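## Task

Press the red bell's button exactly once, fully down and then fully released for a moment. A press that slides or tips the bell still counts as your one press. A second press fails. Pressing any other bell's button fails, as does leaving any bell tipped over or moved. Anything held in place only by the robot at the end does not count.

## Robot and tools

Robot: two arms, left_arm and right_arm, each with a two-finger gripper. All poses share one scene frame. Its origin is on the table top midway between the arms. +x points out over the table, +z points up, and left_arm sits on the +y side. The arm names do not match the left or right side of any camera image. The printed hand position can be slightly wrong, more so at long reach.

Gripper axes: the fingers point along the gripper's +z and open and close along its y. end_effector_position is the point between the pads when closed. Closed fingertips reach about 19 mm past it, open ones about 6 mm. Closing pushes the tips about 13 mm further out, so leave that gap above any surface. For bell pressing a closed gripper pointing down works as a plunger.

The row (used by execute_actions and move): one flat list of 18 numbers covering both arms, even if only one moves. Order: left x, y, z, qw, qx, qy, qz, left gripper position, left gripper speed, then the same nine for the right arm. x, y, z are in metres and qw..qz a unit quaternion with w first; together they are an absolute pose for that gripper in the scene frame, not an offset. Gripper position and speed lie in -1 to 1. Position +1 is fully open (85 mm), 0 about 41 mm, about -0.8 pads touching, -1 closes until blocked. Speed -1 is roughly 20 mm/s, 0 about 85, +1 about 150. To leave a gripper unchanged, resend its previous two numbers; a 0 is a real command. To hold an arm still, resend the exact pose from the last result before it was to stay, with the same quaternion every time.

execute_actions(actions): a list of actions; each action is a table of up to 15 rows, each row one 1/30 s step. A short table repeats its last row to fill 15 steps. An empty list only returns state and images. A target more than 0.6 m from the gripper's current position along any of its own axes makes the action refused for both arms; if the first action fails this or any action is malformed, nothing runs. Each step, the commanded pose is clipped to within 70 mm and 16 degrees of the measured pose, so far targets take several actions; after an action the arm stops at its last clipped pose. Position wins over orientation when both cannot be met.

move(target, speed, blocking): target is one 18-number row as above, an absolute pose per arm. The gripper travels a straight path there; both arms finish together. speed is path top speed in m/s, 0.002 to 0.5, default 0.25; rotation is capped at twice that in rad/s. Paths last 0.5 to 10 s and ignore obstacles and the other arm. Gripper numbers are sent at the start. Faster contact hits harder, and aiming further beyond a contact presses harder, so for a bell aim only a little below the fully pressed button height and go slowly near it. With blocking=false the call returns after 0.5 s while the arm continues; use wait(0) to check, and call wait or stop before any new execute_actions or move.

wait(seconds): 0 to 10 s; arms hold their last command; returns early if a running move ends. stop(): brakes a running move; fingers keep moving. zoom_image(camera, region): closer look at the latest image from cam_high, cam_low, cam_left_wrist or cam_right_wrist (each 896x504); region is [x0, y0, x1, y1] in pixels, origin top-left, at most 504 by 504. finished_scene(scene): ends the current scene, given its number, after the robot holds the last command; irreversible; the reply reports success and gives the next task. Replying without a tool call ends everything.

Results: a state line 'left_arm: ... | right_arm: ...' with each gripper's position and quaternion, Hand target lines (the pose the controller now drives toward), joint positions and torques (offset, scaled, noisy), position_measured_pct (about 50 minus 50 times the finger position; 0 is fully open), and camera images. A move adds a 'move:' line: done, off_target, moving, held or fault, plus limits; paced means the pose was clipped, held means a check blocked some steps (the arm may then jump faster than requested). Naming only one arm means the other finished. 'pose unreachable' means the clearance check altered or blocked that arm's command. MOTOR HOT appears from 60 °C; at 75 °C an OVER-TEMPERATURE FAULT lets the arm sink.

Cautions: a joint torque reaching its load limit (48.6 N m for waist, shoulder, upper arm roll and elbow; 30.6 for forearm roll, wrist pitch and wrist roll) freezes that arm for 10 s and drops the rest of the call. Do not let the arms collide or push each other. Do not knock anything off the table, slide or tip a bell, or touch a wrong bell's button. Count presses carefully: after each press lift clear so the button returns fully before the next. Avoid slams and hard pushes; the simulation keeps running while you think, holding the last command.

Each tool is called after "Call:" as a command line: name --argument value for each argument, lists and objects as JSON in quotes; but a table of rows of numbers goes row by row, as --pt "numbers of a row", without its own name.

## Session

Call:
execute_actions --actions '[]'

Scene clock: 0.00 s.
left_arm: end_effector_position=(+0.6651, -0.1051, +0.2743) position_measured_pct=0.0 end_effector_quat_wxyz=(+0.075, +0.860, -0.465, +0.197) | right_arm: end_effector_position=(+0.4491, -0.1893, +0.2624) position_measured_pct=0.0 end_effector_quat_wxyz=(-0.139, +0.903, +0.378, -0.153)
Joint positions: left_arm=[ 0.61   0.945 -0.497  0.578  0.605  1.3    4.066] | right_arm=[-0.374  0.787  0.581  1.011 -0.493  1.85  -0.661]
Joint velocities: left_arm=[ 0.     0.     0.001 -0.     0.001  0.     0.001] | right_arm=[ 0.003  0.    -0.    -0.     0.001  0.001  0.001]
Joint torques (N m, as the joint torque sensors report them, + toward a larger angle): no reading
Motor temperatures (°C, as the motors report them): left_arm=[33 33 28 30 34 35 41] | right_arm=[33 30 28 30 36 33 41]
Hand target (left_arm): +0.665, -0.105, +0.274; +0.075, +0.860, -0.465, +0.197
Hand target (right_arm): +0.449, -0.189, +0.262; -0.139, +0.903, +0.378, -0.153

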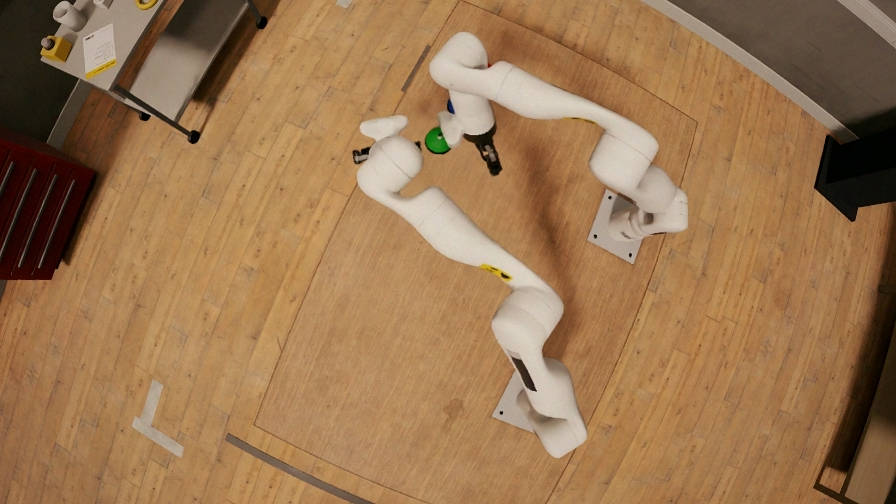

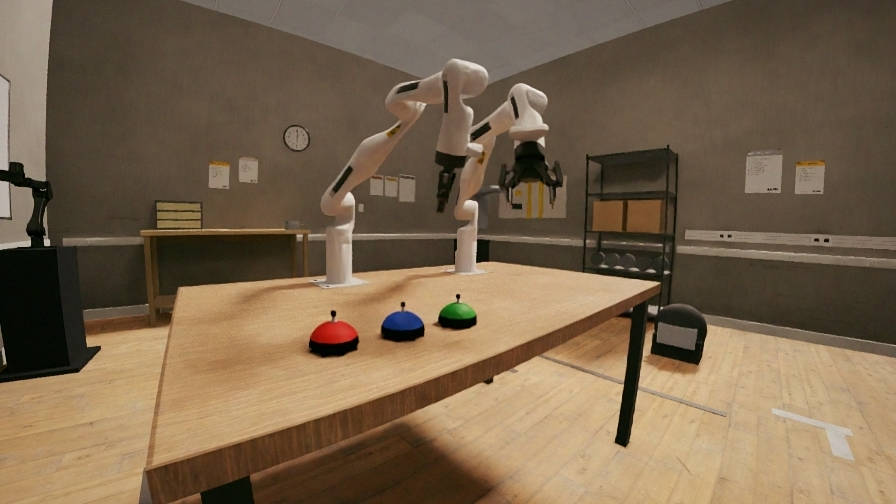

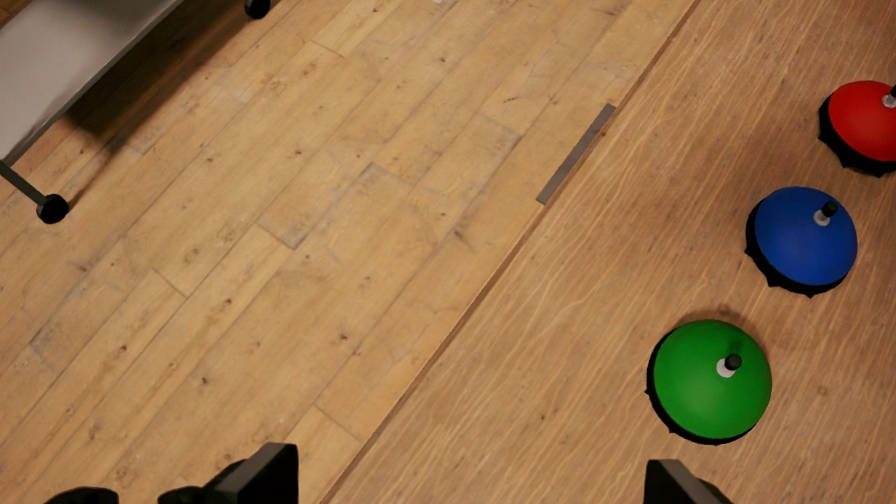

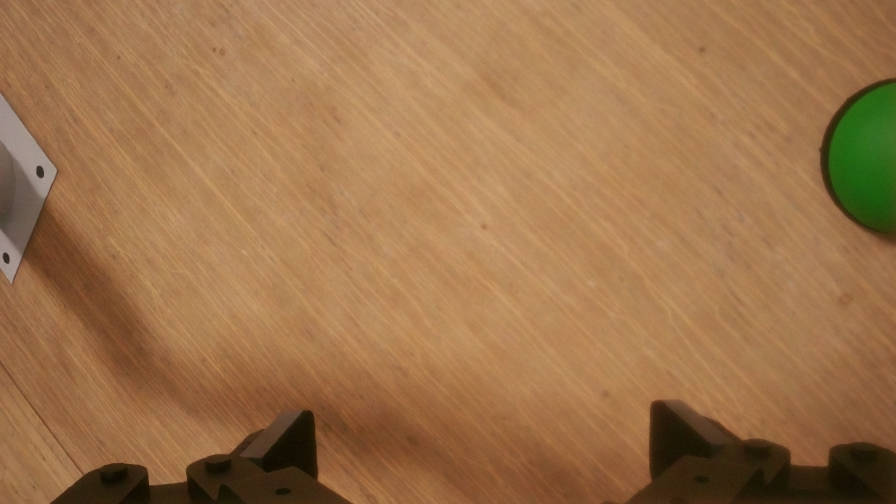

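Call:
move --target '[0.6651,-0.1051,0.2743,0.075,0.860,-0.465,0.197,1,0,0.54,-0.56,0.17,0,1,0,0,-1,1]' --speed 0.4

Scene clock: 13.57 s.
left_arm: end_effector_position=(+0.6651, -0.1051, +0.2743) position_measured_pct=0.0 end_effector_quat_wxyz=(+0.075, +0.860, -0.465, +0.197) | right_arm: end_effector_position=(+0.5412, -0.5594, +0.1706) position_measured_pct=91.7 end_effector_quat_wxyz=(-0.000, +1.000, +0.000, +0.000)
Joint positions: left_arm=[ 0.611  0.945 -0.497  0.58   0.604  1.298  4.066] | right_arm=[ 0.137  0.979  0.776  0.933 -0.629  1.427 -0.819]
Joint velocities: left_arm=[-0.    -0.    -0.001  0.001 -0.     0.     0.002] | right_arm=[ 0.01   0.008  0.001 -0.002  0.001  0.    -0.   ]
Joint torques (N m, as the joint torque sensors report them, + toward a larger angle): left_arm=[  0.05 -25.37  -1.16  -9.4    0.46  -1.1    0.03] | right_arm=[ -0.25 -25.39   4.95  -7.     0.11   0.2   -0.07]
Motor temperatures (°C, as the motors report them): left_arm=[33 34 28 30 34 35 41] | right_arm=[33 31 28 30 36 33 41]
Hand target (left_arm): +0.665, -0.105, +0.274; +0.075, +0.860, -0.465, +0.197
Hand target (right_arm): +0.541, -0.560, +0.170; -0.000, +1.000, -0.000, +0.000
Off the commanded pose (left_arm): 0.000 m, 0 deg.
Off the commanded pose (right_arm): 0.002 m, 0 deg.
move: done

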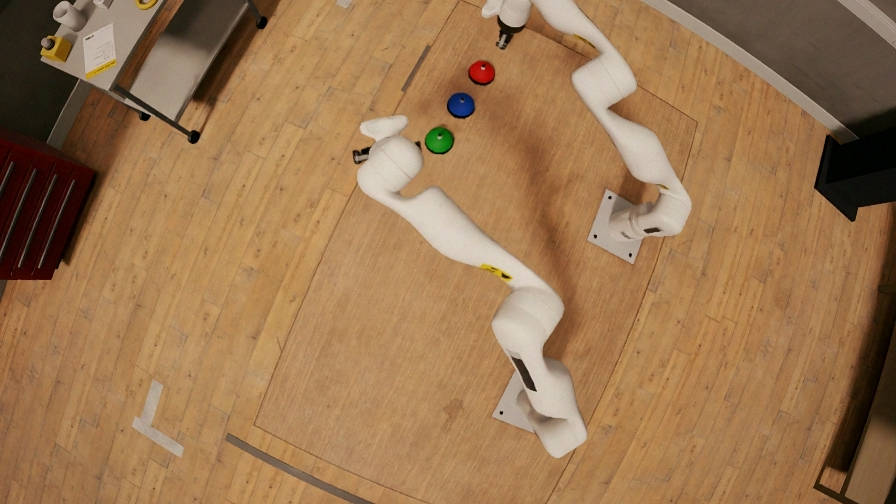

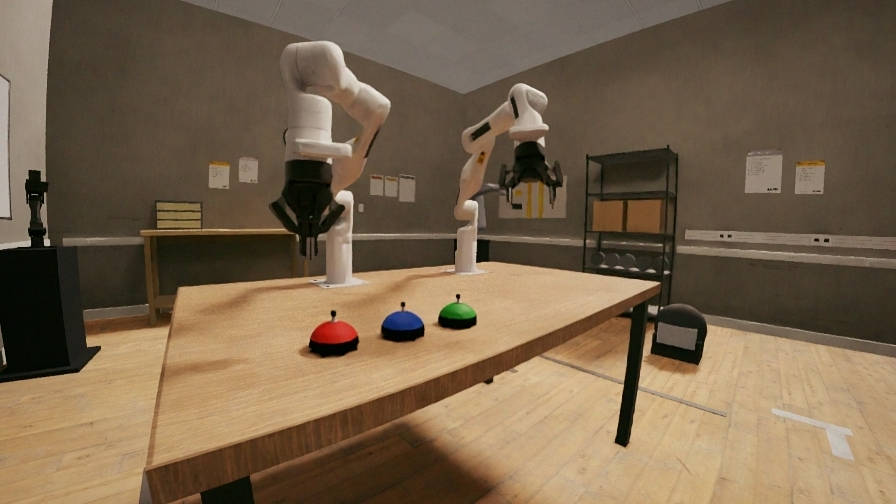

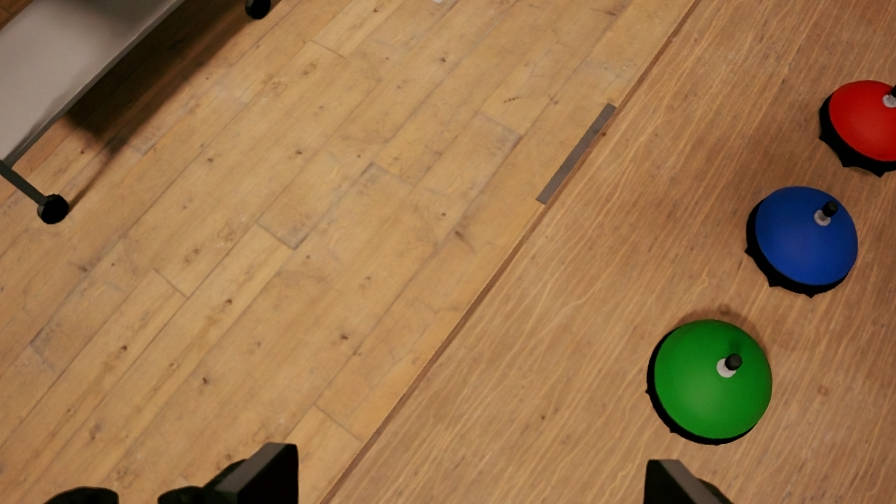

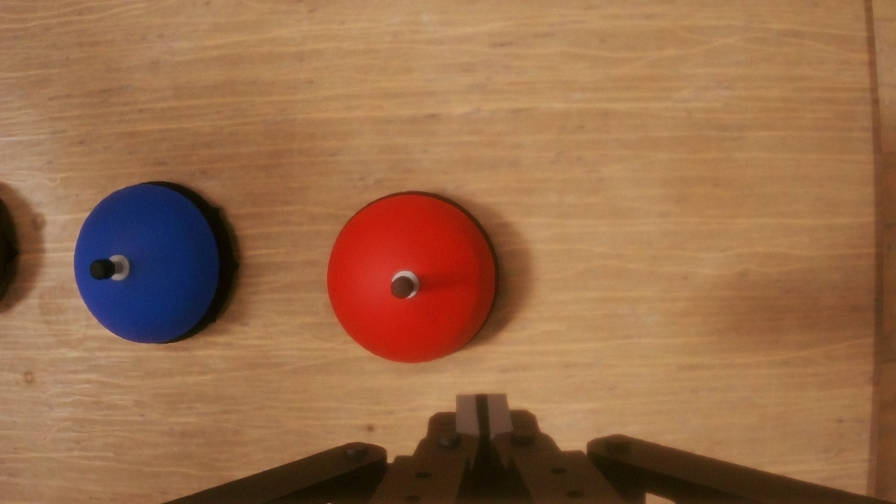

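Call:
move --target '[0.6651,-0.1051,0.2743,0.075,0.860,-0.465,0.197,1,0,0.571,-0.526,0.125,0,1,0,0,-1,1]' --speed 0.2

Call:
zoom_image --camera "cam_low" --region '[280,260,390,365]'

Call:
zoom_image --camera "cam_right_wrist" --region '[360,240,600,480]'

Scene clock: 21.37 s.
left_arm: end_effector_position=(+0.6651, -0.1051, +0.2743) position_measured_pct=0.0 end_effector_quat_wxyz=(+0.075, +0.860, -0.465, +0.197) | right_arm: end_effector_position=(+0.5709, -0.5260, +0.1252) position_measured_pct=91.7 end_effector_quat_wxyz=(+0.000, +1.000, -0.000, +0.000)
Joint positions: left_arm=[ 0.611  0.945 -0.497  0.58   0.604  1.298  4.066] | right_arm=[ 0.082  1.05   0.758  0.929 -0.656  1.362 -0.881]
Joint velocities: left_arm=[-0.    -0.    -0.001  0.001  0.     0.     0.   ] | right_arm=[ 0.     0.003 -0.001 -0.     0.002 -0.     0.   ]
Joint torques (N m, as the joint torque sensors report them, + toward a larger angle): left_arm=[  0.23 -25.01  -1.09  -9.2    0.43  -1.19  -0.09] | right_arm=[  0.56 -26.05   4.74  -7.04   0.03   0.18  -0.16]
Motor temperatures (°C, as the motors report them): left_arm=[33 35 28 31 34 35 41] | right_arm=[33 31 28 30 36 33 41]
Hand target (left_arm): +0.665, -0.105, +0.274; +0.075, +0.860, -0.465, +0.197
Hand target (right_arm): +0.571, -0.526, +0.125; +0.000, +1.000, -0.000, +0.000
Off the commanded pose (left_arm): 0.000 m, 0 deg.
Off the commanded pose (right_arm): 0.000 m, 0 deg.
move: done

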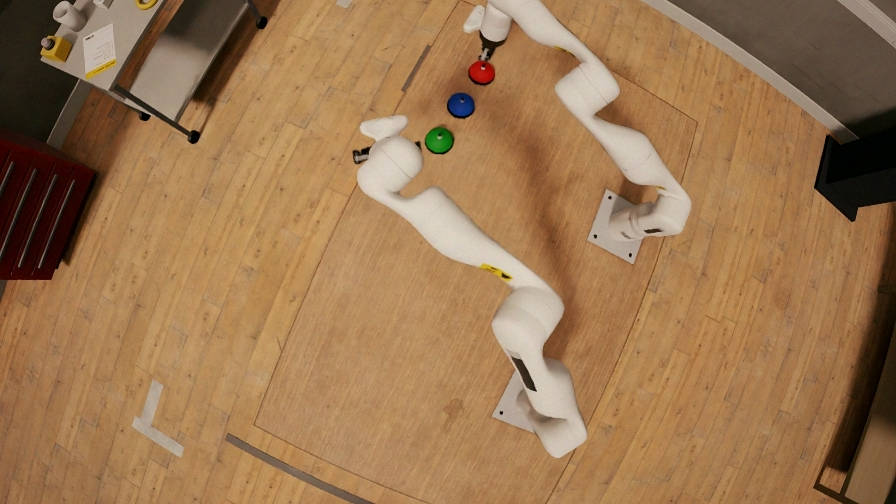

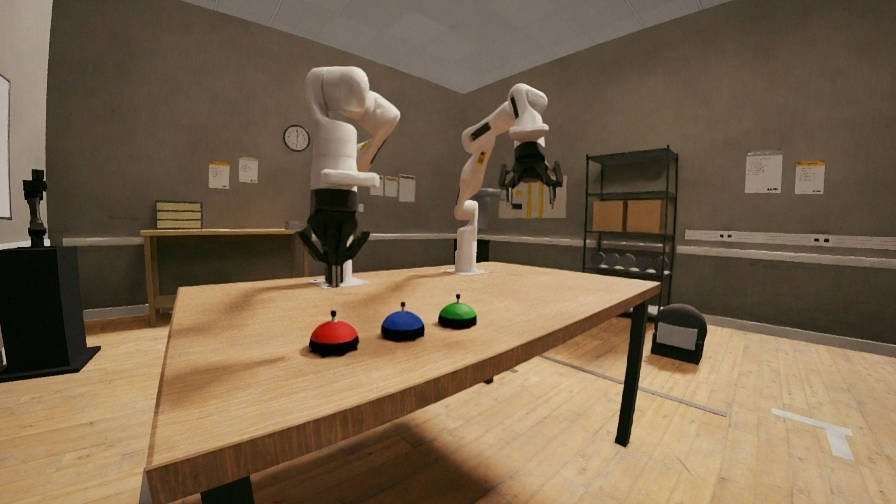

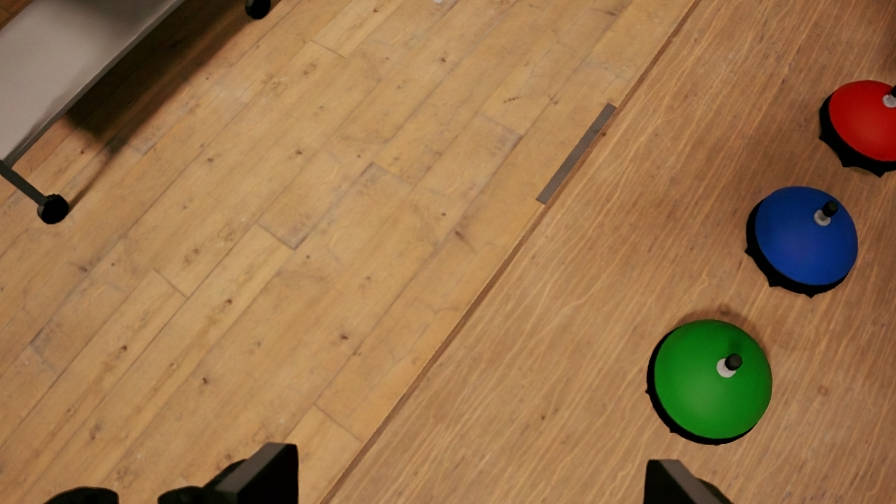

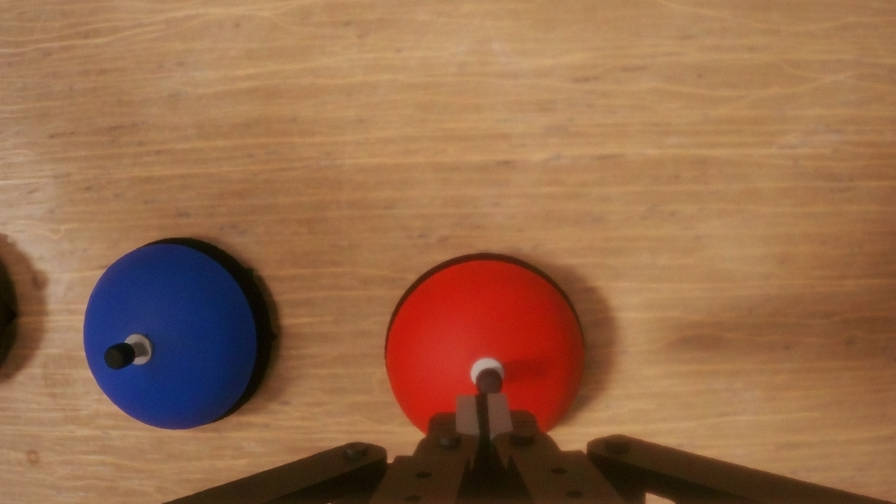

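Region (280, 260, 390, 365) of cam_low's 896x504 image, scaled by 4.582, with more detail than that image has; it fills the top 481 rows of this view, and the rest is white.

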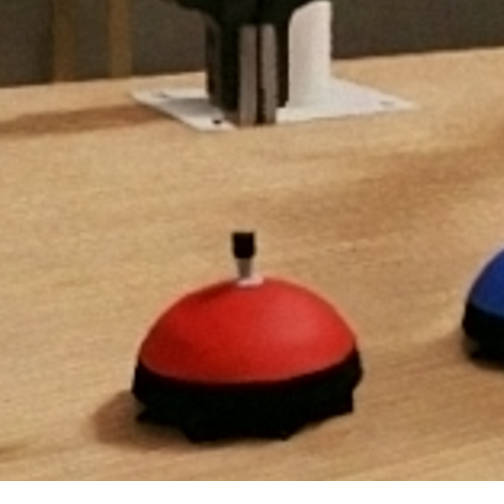

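Region (360, 240, 600, 480) of cam_right_wrist's 896x504 image, scaled by 2.100.

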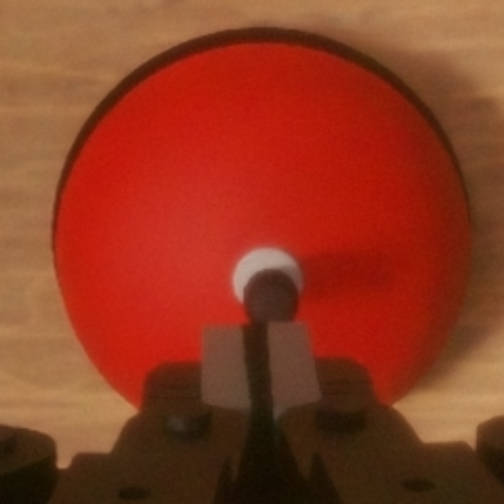

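Call:
move --target '[0.6651,-0.1051,0.2743,0.075,0.860,-0.465,0.197,1,0,0.574,-0.529,0.093,0,1,0,0,-1,1]' --speed 0.15

Call:
zoom_image --camera "cam_low" --region '[280,260,390,365]'

Scene clock: 26.23 s.
left_arm: end_effector_position=(+0.6651, -0.1051, +0.2743) position_measured_pct=0.0 end_effector_quat_wxyz=(+0.075, +0.860, -0.465, +0.197) | right_arm: end_effector_position=(+0.5740, -0.5289, +0.0931) position_measured_pct=91.7 end_effector_quat_wxyz=(+0.000, +1.000, +0.000, +0.000)
Joint positions: left_arm=[ 0.611  0.945 -0.497  0.58   0.604  1.298  4.066] | right_arm=[ 0.087  1.093  0.744  0.945 -0.672  1.308 -0.869]
Joint velocities: left_arm=[ 0.     0.     0.    -0.001 -0.001 -0.001  0.001] | right_arm=[ 0.003  0.001  0.    -0.     0.001  0.002  0.001]
Joint torques (N m, as the joint torque sensors report them, + toward a larger angle): left_arm=[ -0.08 -25.11  -1.4   -9.4    0.51  -1.17   0.09] | right_arm=[  0.09 -26.5    4.92  -6.71  -0.13   0.     0.  ]
Motor temperatures (°C, as the motors report them): left_arm=[33 35 28 31 34 35 41] | right_arm=[33 31 28 30 36 33 41]
Hand target (left_arm): +0.665, -0.105, +0.274; +0.075, +0.860, -0.465, +0.197
Hand target (right_arm): +0.574, -0.529, +0.093; +0.000, +1.000, +0.000, -0.000
Off the commanded pose (left_arm): 0.000 m, 0 deg.
Off the commanded pose (right_arm): 0.000 m, 0 deg.
move: done

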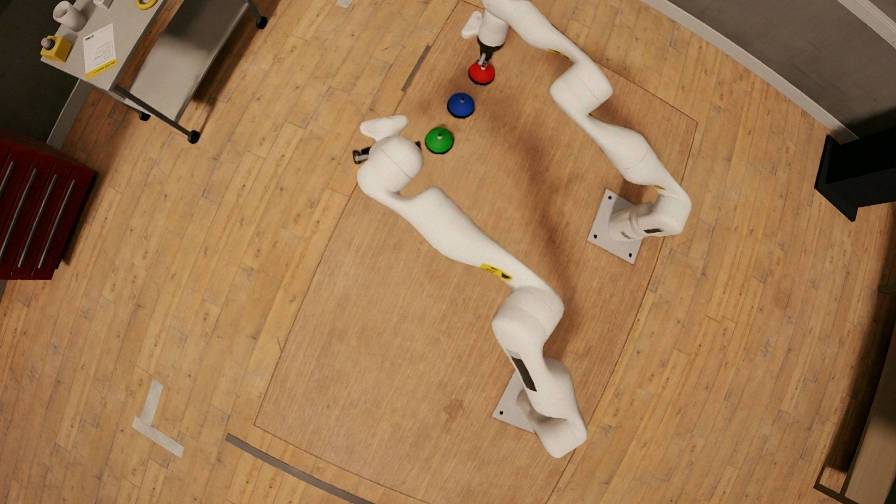

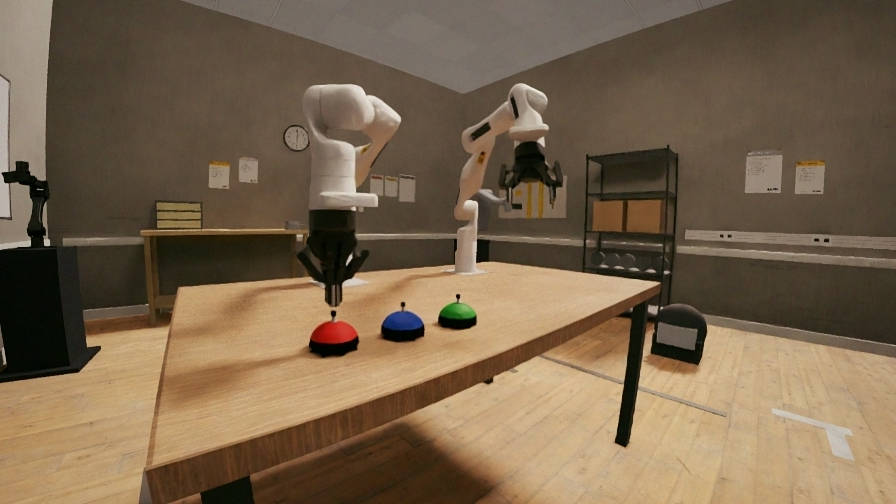

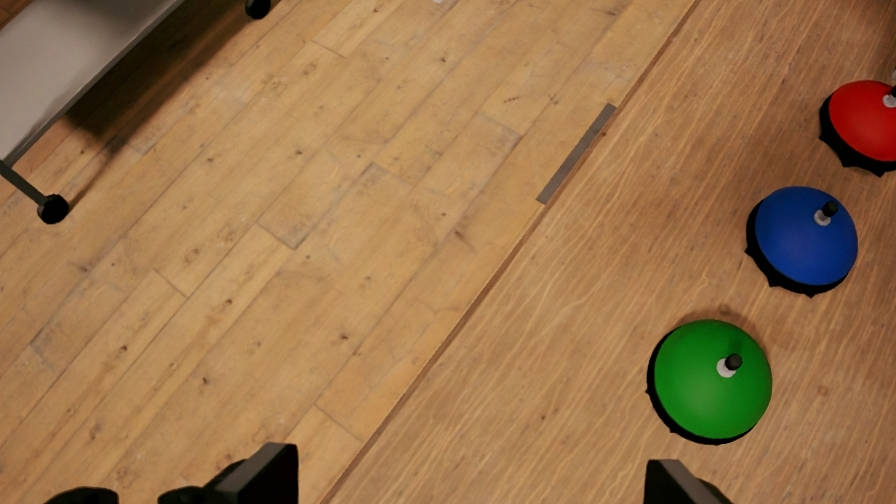

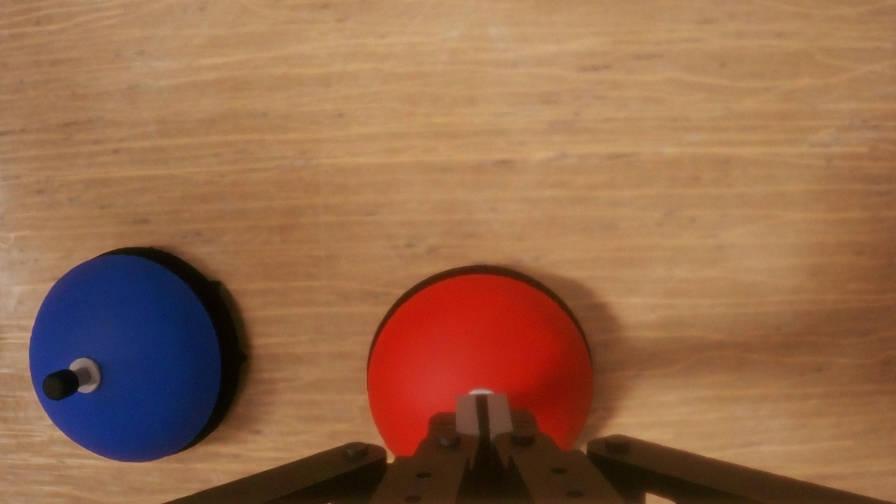

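Region (280, 260, 390, 365) of cam_low's 896x504 image, scaled by 4.582, with more detail than that image has; it fills the top 481 rows of this view, and the rest is white.

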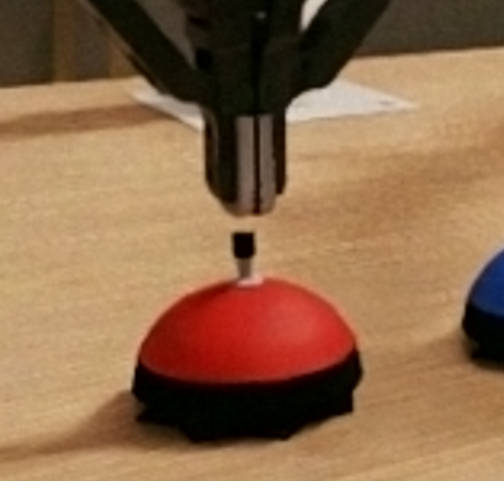

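Aligned. Pressing.

Call:
move --target '[0.6651,-0.1051,0.2743,0.075,0.860,-0.465,0.197,1,0,0.574,-0.529,0.076,0,1,0,0,-1,1]' --speed 0.04

Call:
zoom_image --camera "cam_low" --region '[280,260,390,365]'

Scene clock: 31.20 s.
left_arm: end_effector_position=(+0.6651, -0.1051, +0.2743) position_measured_pct=0.0 end_effector_quat_wxyz=(+0.075, +0.860, -0.465, +0.197) | right_arm: end_effector_position=(+0.5752, -0.5297, +0.0811) position_measured_pct=91.7 end_effector_quat_wxyz=(+0.001, +1.000, +0.000, +0.003)
Joint positions: left_arm=[ 0.611  0.945 -0.497  0.58   0.604  1.298  4.066] | right_arm=[ 0.085  1.105  0.74   0.961 -0.681  1.277 -0.861]
Joint velocities: left_arm=[ 0.    -0.     0.001 -0.001 -0.002  0.001 -0.   ] | right_arm=[ 0.001  0.001  0.001  0.001 -0.     0.001  0.001]
Joint torques (N m, as the joint torque sensors report them, + toward a larger angle): left_arm=[  0.   -25.35  -1.12  -9.53   0.31  -1.11   0.1 ] | right_arm=[  0.31 -20.87   3.61  -5.51  -0.2   -0.79  -0.14]
Motor temperatures (°C, as the motors report them): left_arm=[33 35 28 31 34 35 41] | right_arm=[33 31 28 30 36 33 41]
Hand target (left_arm): +0.665, -0.105, +0.274; +0.075, +0.860, -0.465, +0.197
Hand target (right_arm): +0.574, -0.529, +0.076; +0.000, +1.000, +0.000, -0.000
Off the commanded pose (left_arm): 0.000 m, 0 deg.
Off the commanded pose (right_arm): 0.005 m, 0 deg.
move: off_target (right_arm)

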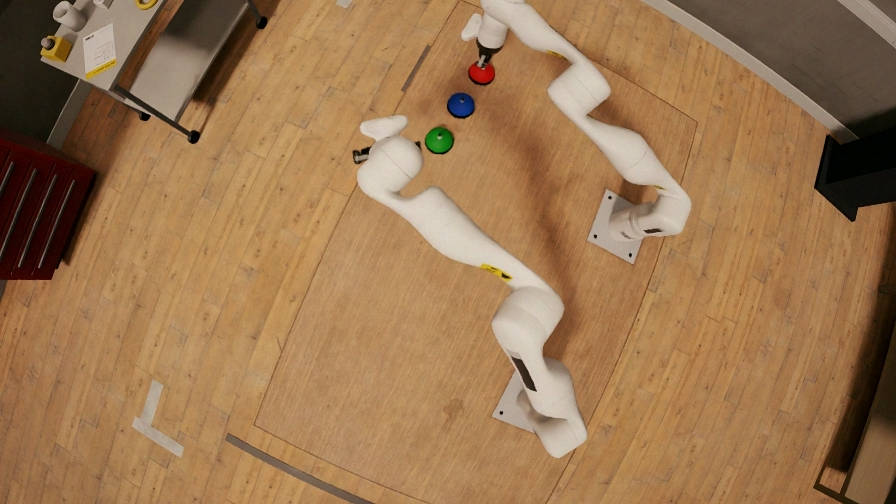

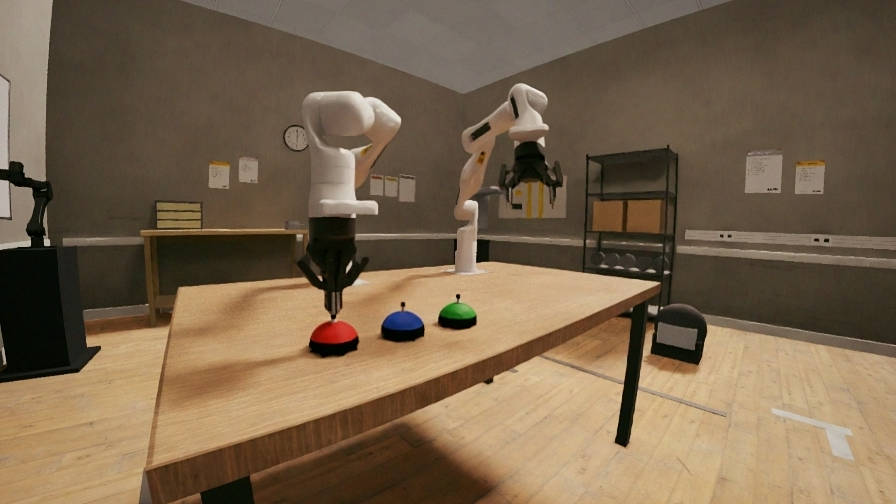

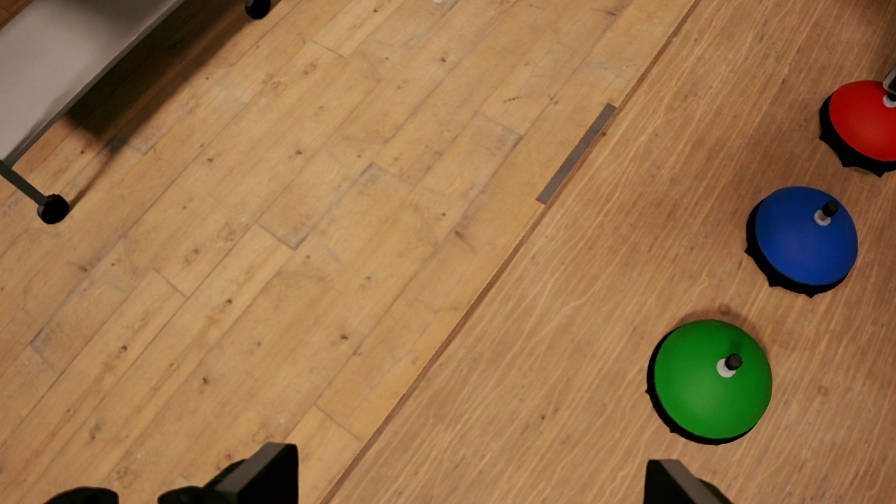

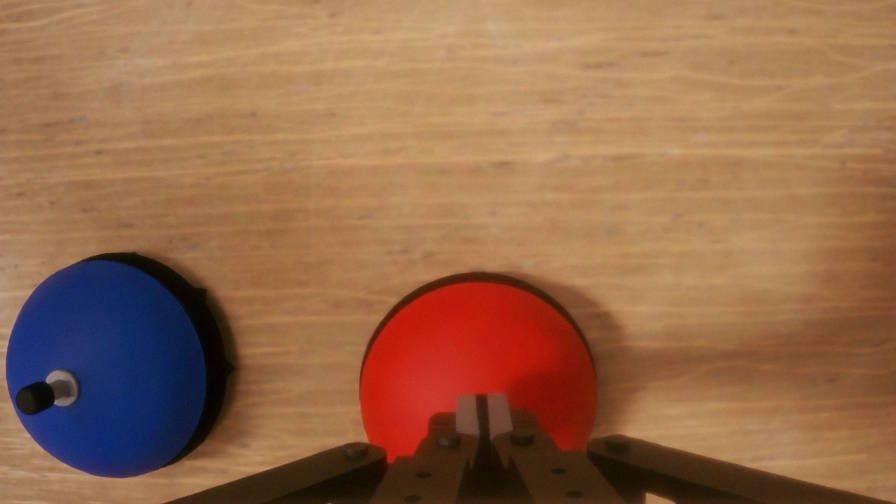

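Region (280, 260, 390, 365) of cam_low's 896x504 image, scaled by 4.582, with more detail than that image has; it fills the top 481 rows of this view, and the rest is white.

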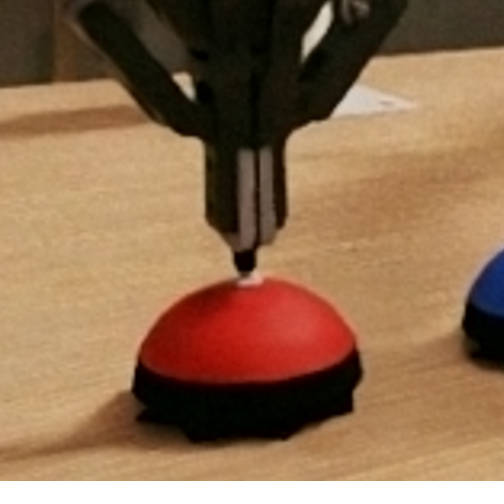

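Call:
move --target '[0.6651,-0.1051,0.2743,0.075,0.860,-0.465,0.197,1,0,0.574,-0.529,0.13,0,1,0,0,-1,1]' --speed 0.15

Call:
zoom_image --camera "cam_low" --region '[280,260,390,365]'

Scene clock: 36.77 s.
left_arm: end_effector_position=(+0.6651, -0.1051, +0.2743) position_measured_pct=0.0 end_effector_quat_wxyz=(+0.075, +0.860, -0.465, +0.197) | right_arm: end_effector_position=(+0.5741, -0.5289, +0.1300) position_measured_pct=91.7 end_effector_quat_wxyz=(-0.000, +1.000, +0.000, +0.000)
Joint positions: left_arm=[ 0.611  0.945 -0.497  0.58   0.604  1.298  4.066] | right_arm=[ 0.093  1.056  0.759  0.896 -0.656  1.384 -0.889]
Joint velocities: left_arm=[-0.    -0.     0.001  0.001 -0.     0.     0.   ] | right_arm=[ 0.001  0.001  0.    -0.001  0.    -0.001 -0.   ]
Joint torques (N m, as the joint torque sensors report them, + toward a larger angle): left_arm=[ -0.04 -25.3   -1.42  -9.39   0.47  -1.12   0.03] | right_arm=[  0.54 -26.31   4.56  -6.88   0.1    0.13  -0.01]
Motor temperatures (°C, as the motors report them): left_arm=[33 35 28 31 34 35 41] | right_arm=[33 31 28 30 36 33 41]
Hand target (left_arm): +0.665, -0.105, +0.274; +0.075, +0.860, -0.465, +0.197
Hand target (right_arm): +0.574, -0.529, +0.130; -0.000, +1.000, -0.000, +0.000
Off the commanded pose (left_arm): 0.000 m, 0 deg.
Off the commanded pose (right_arm): 0.000 m, 0 deg.
move: done

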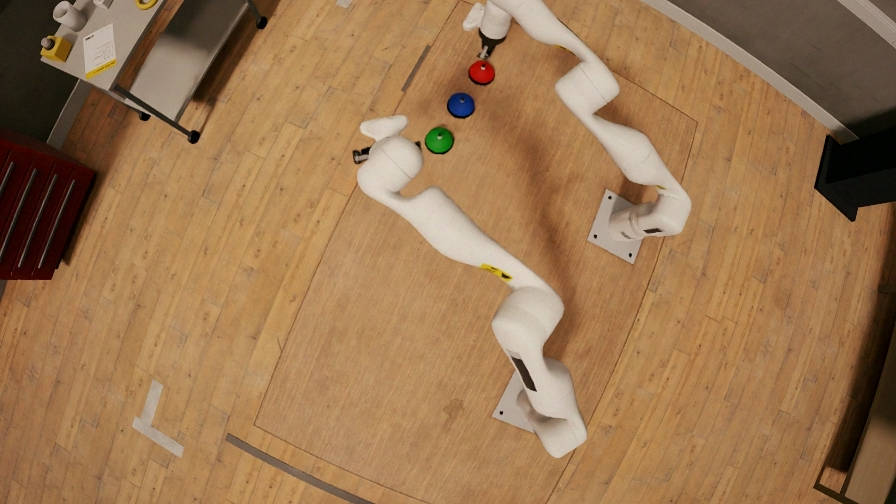

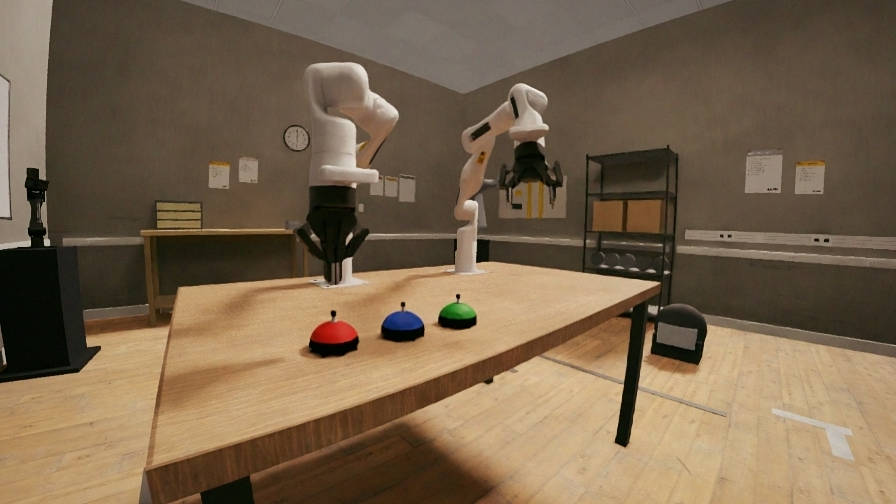

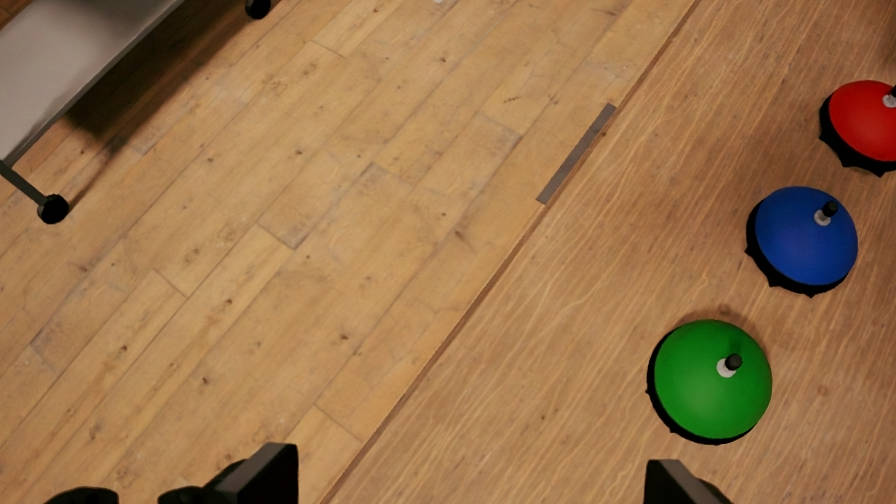

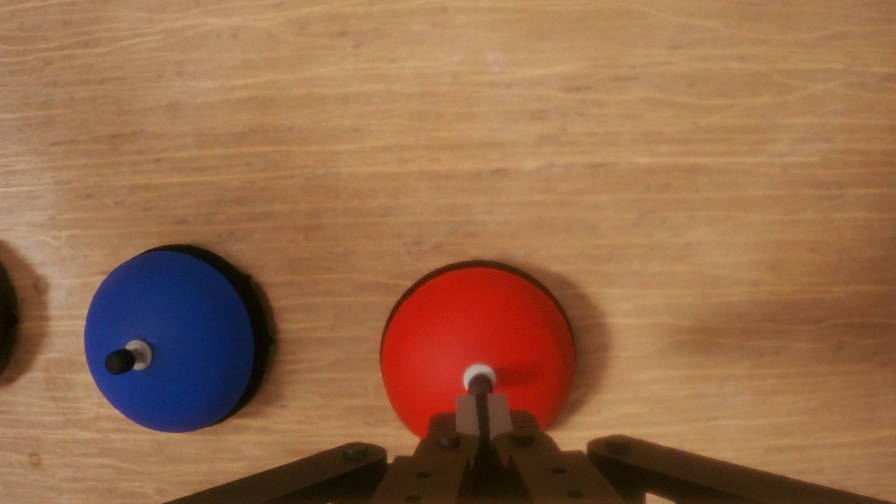

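Region (280, 260, 390, 365) of cam_low's 896x504 image, scaled by 4.582, with more detail than that image has; it fills the top 481 rows of this view, and the rest is white.

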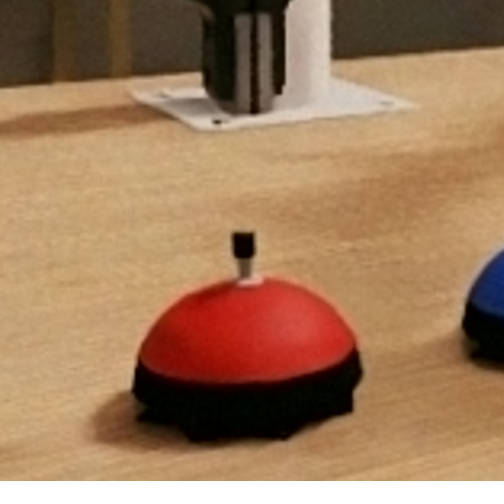

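Call:
finished_scene --scene 2

The scene is finished: the task was done.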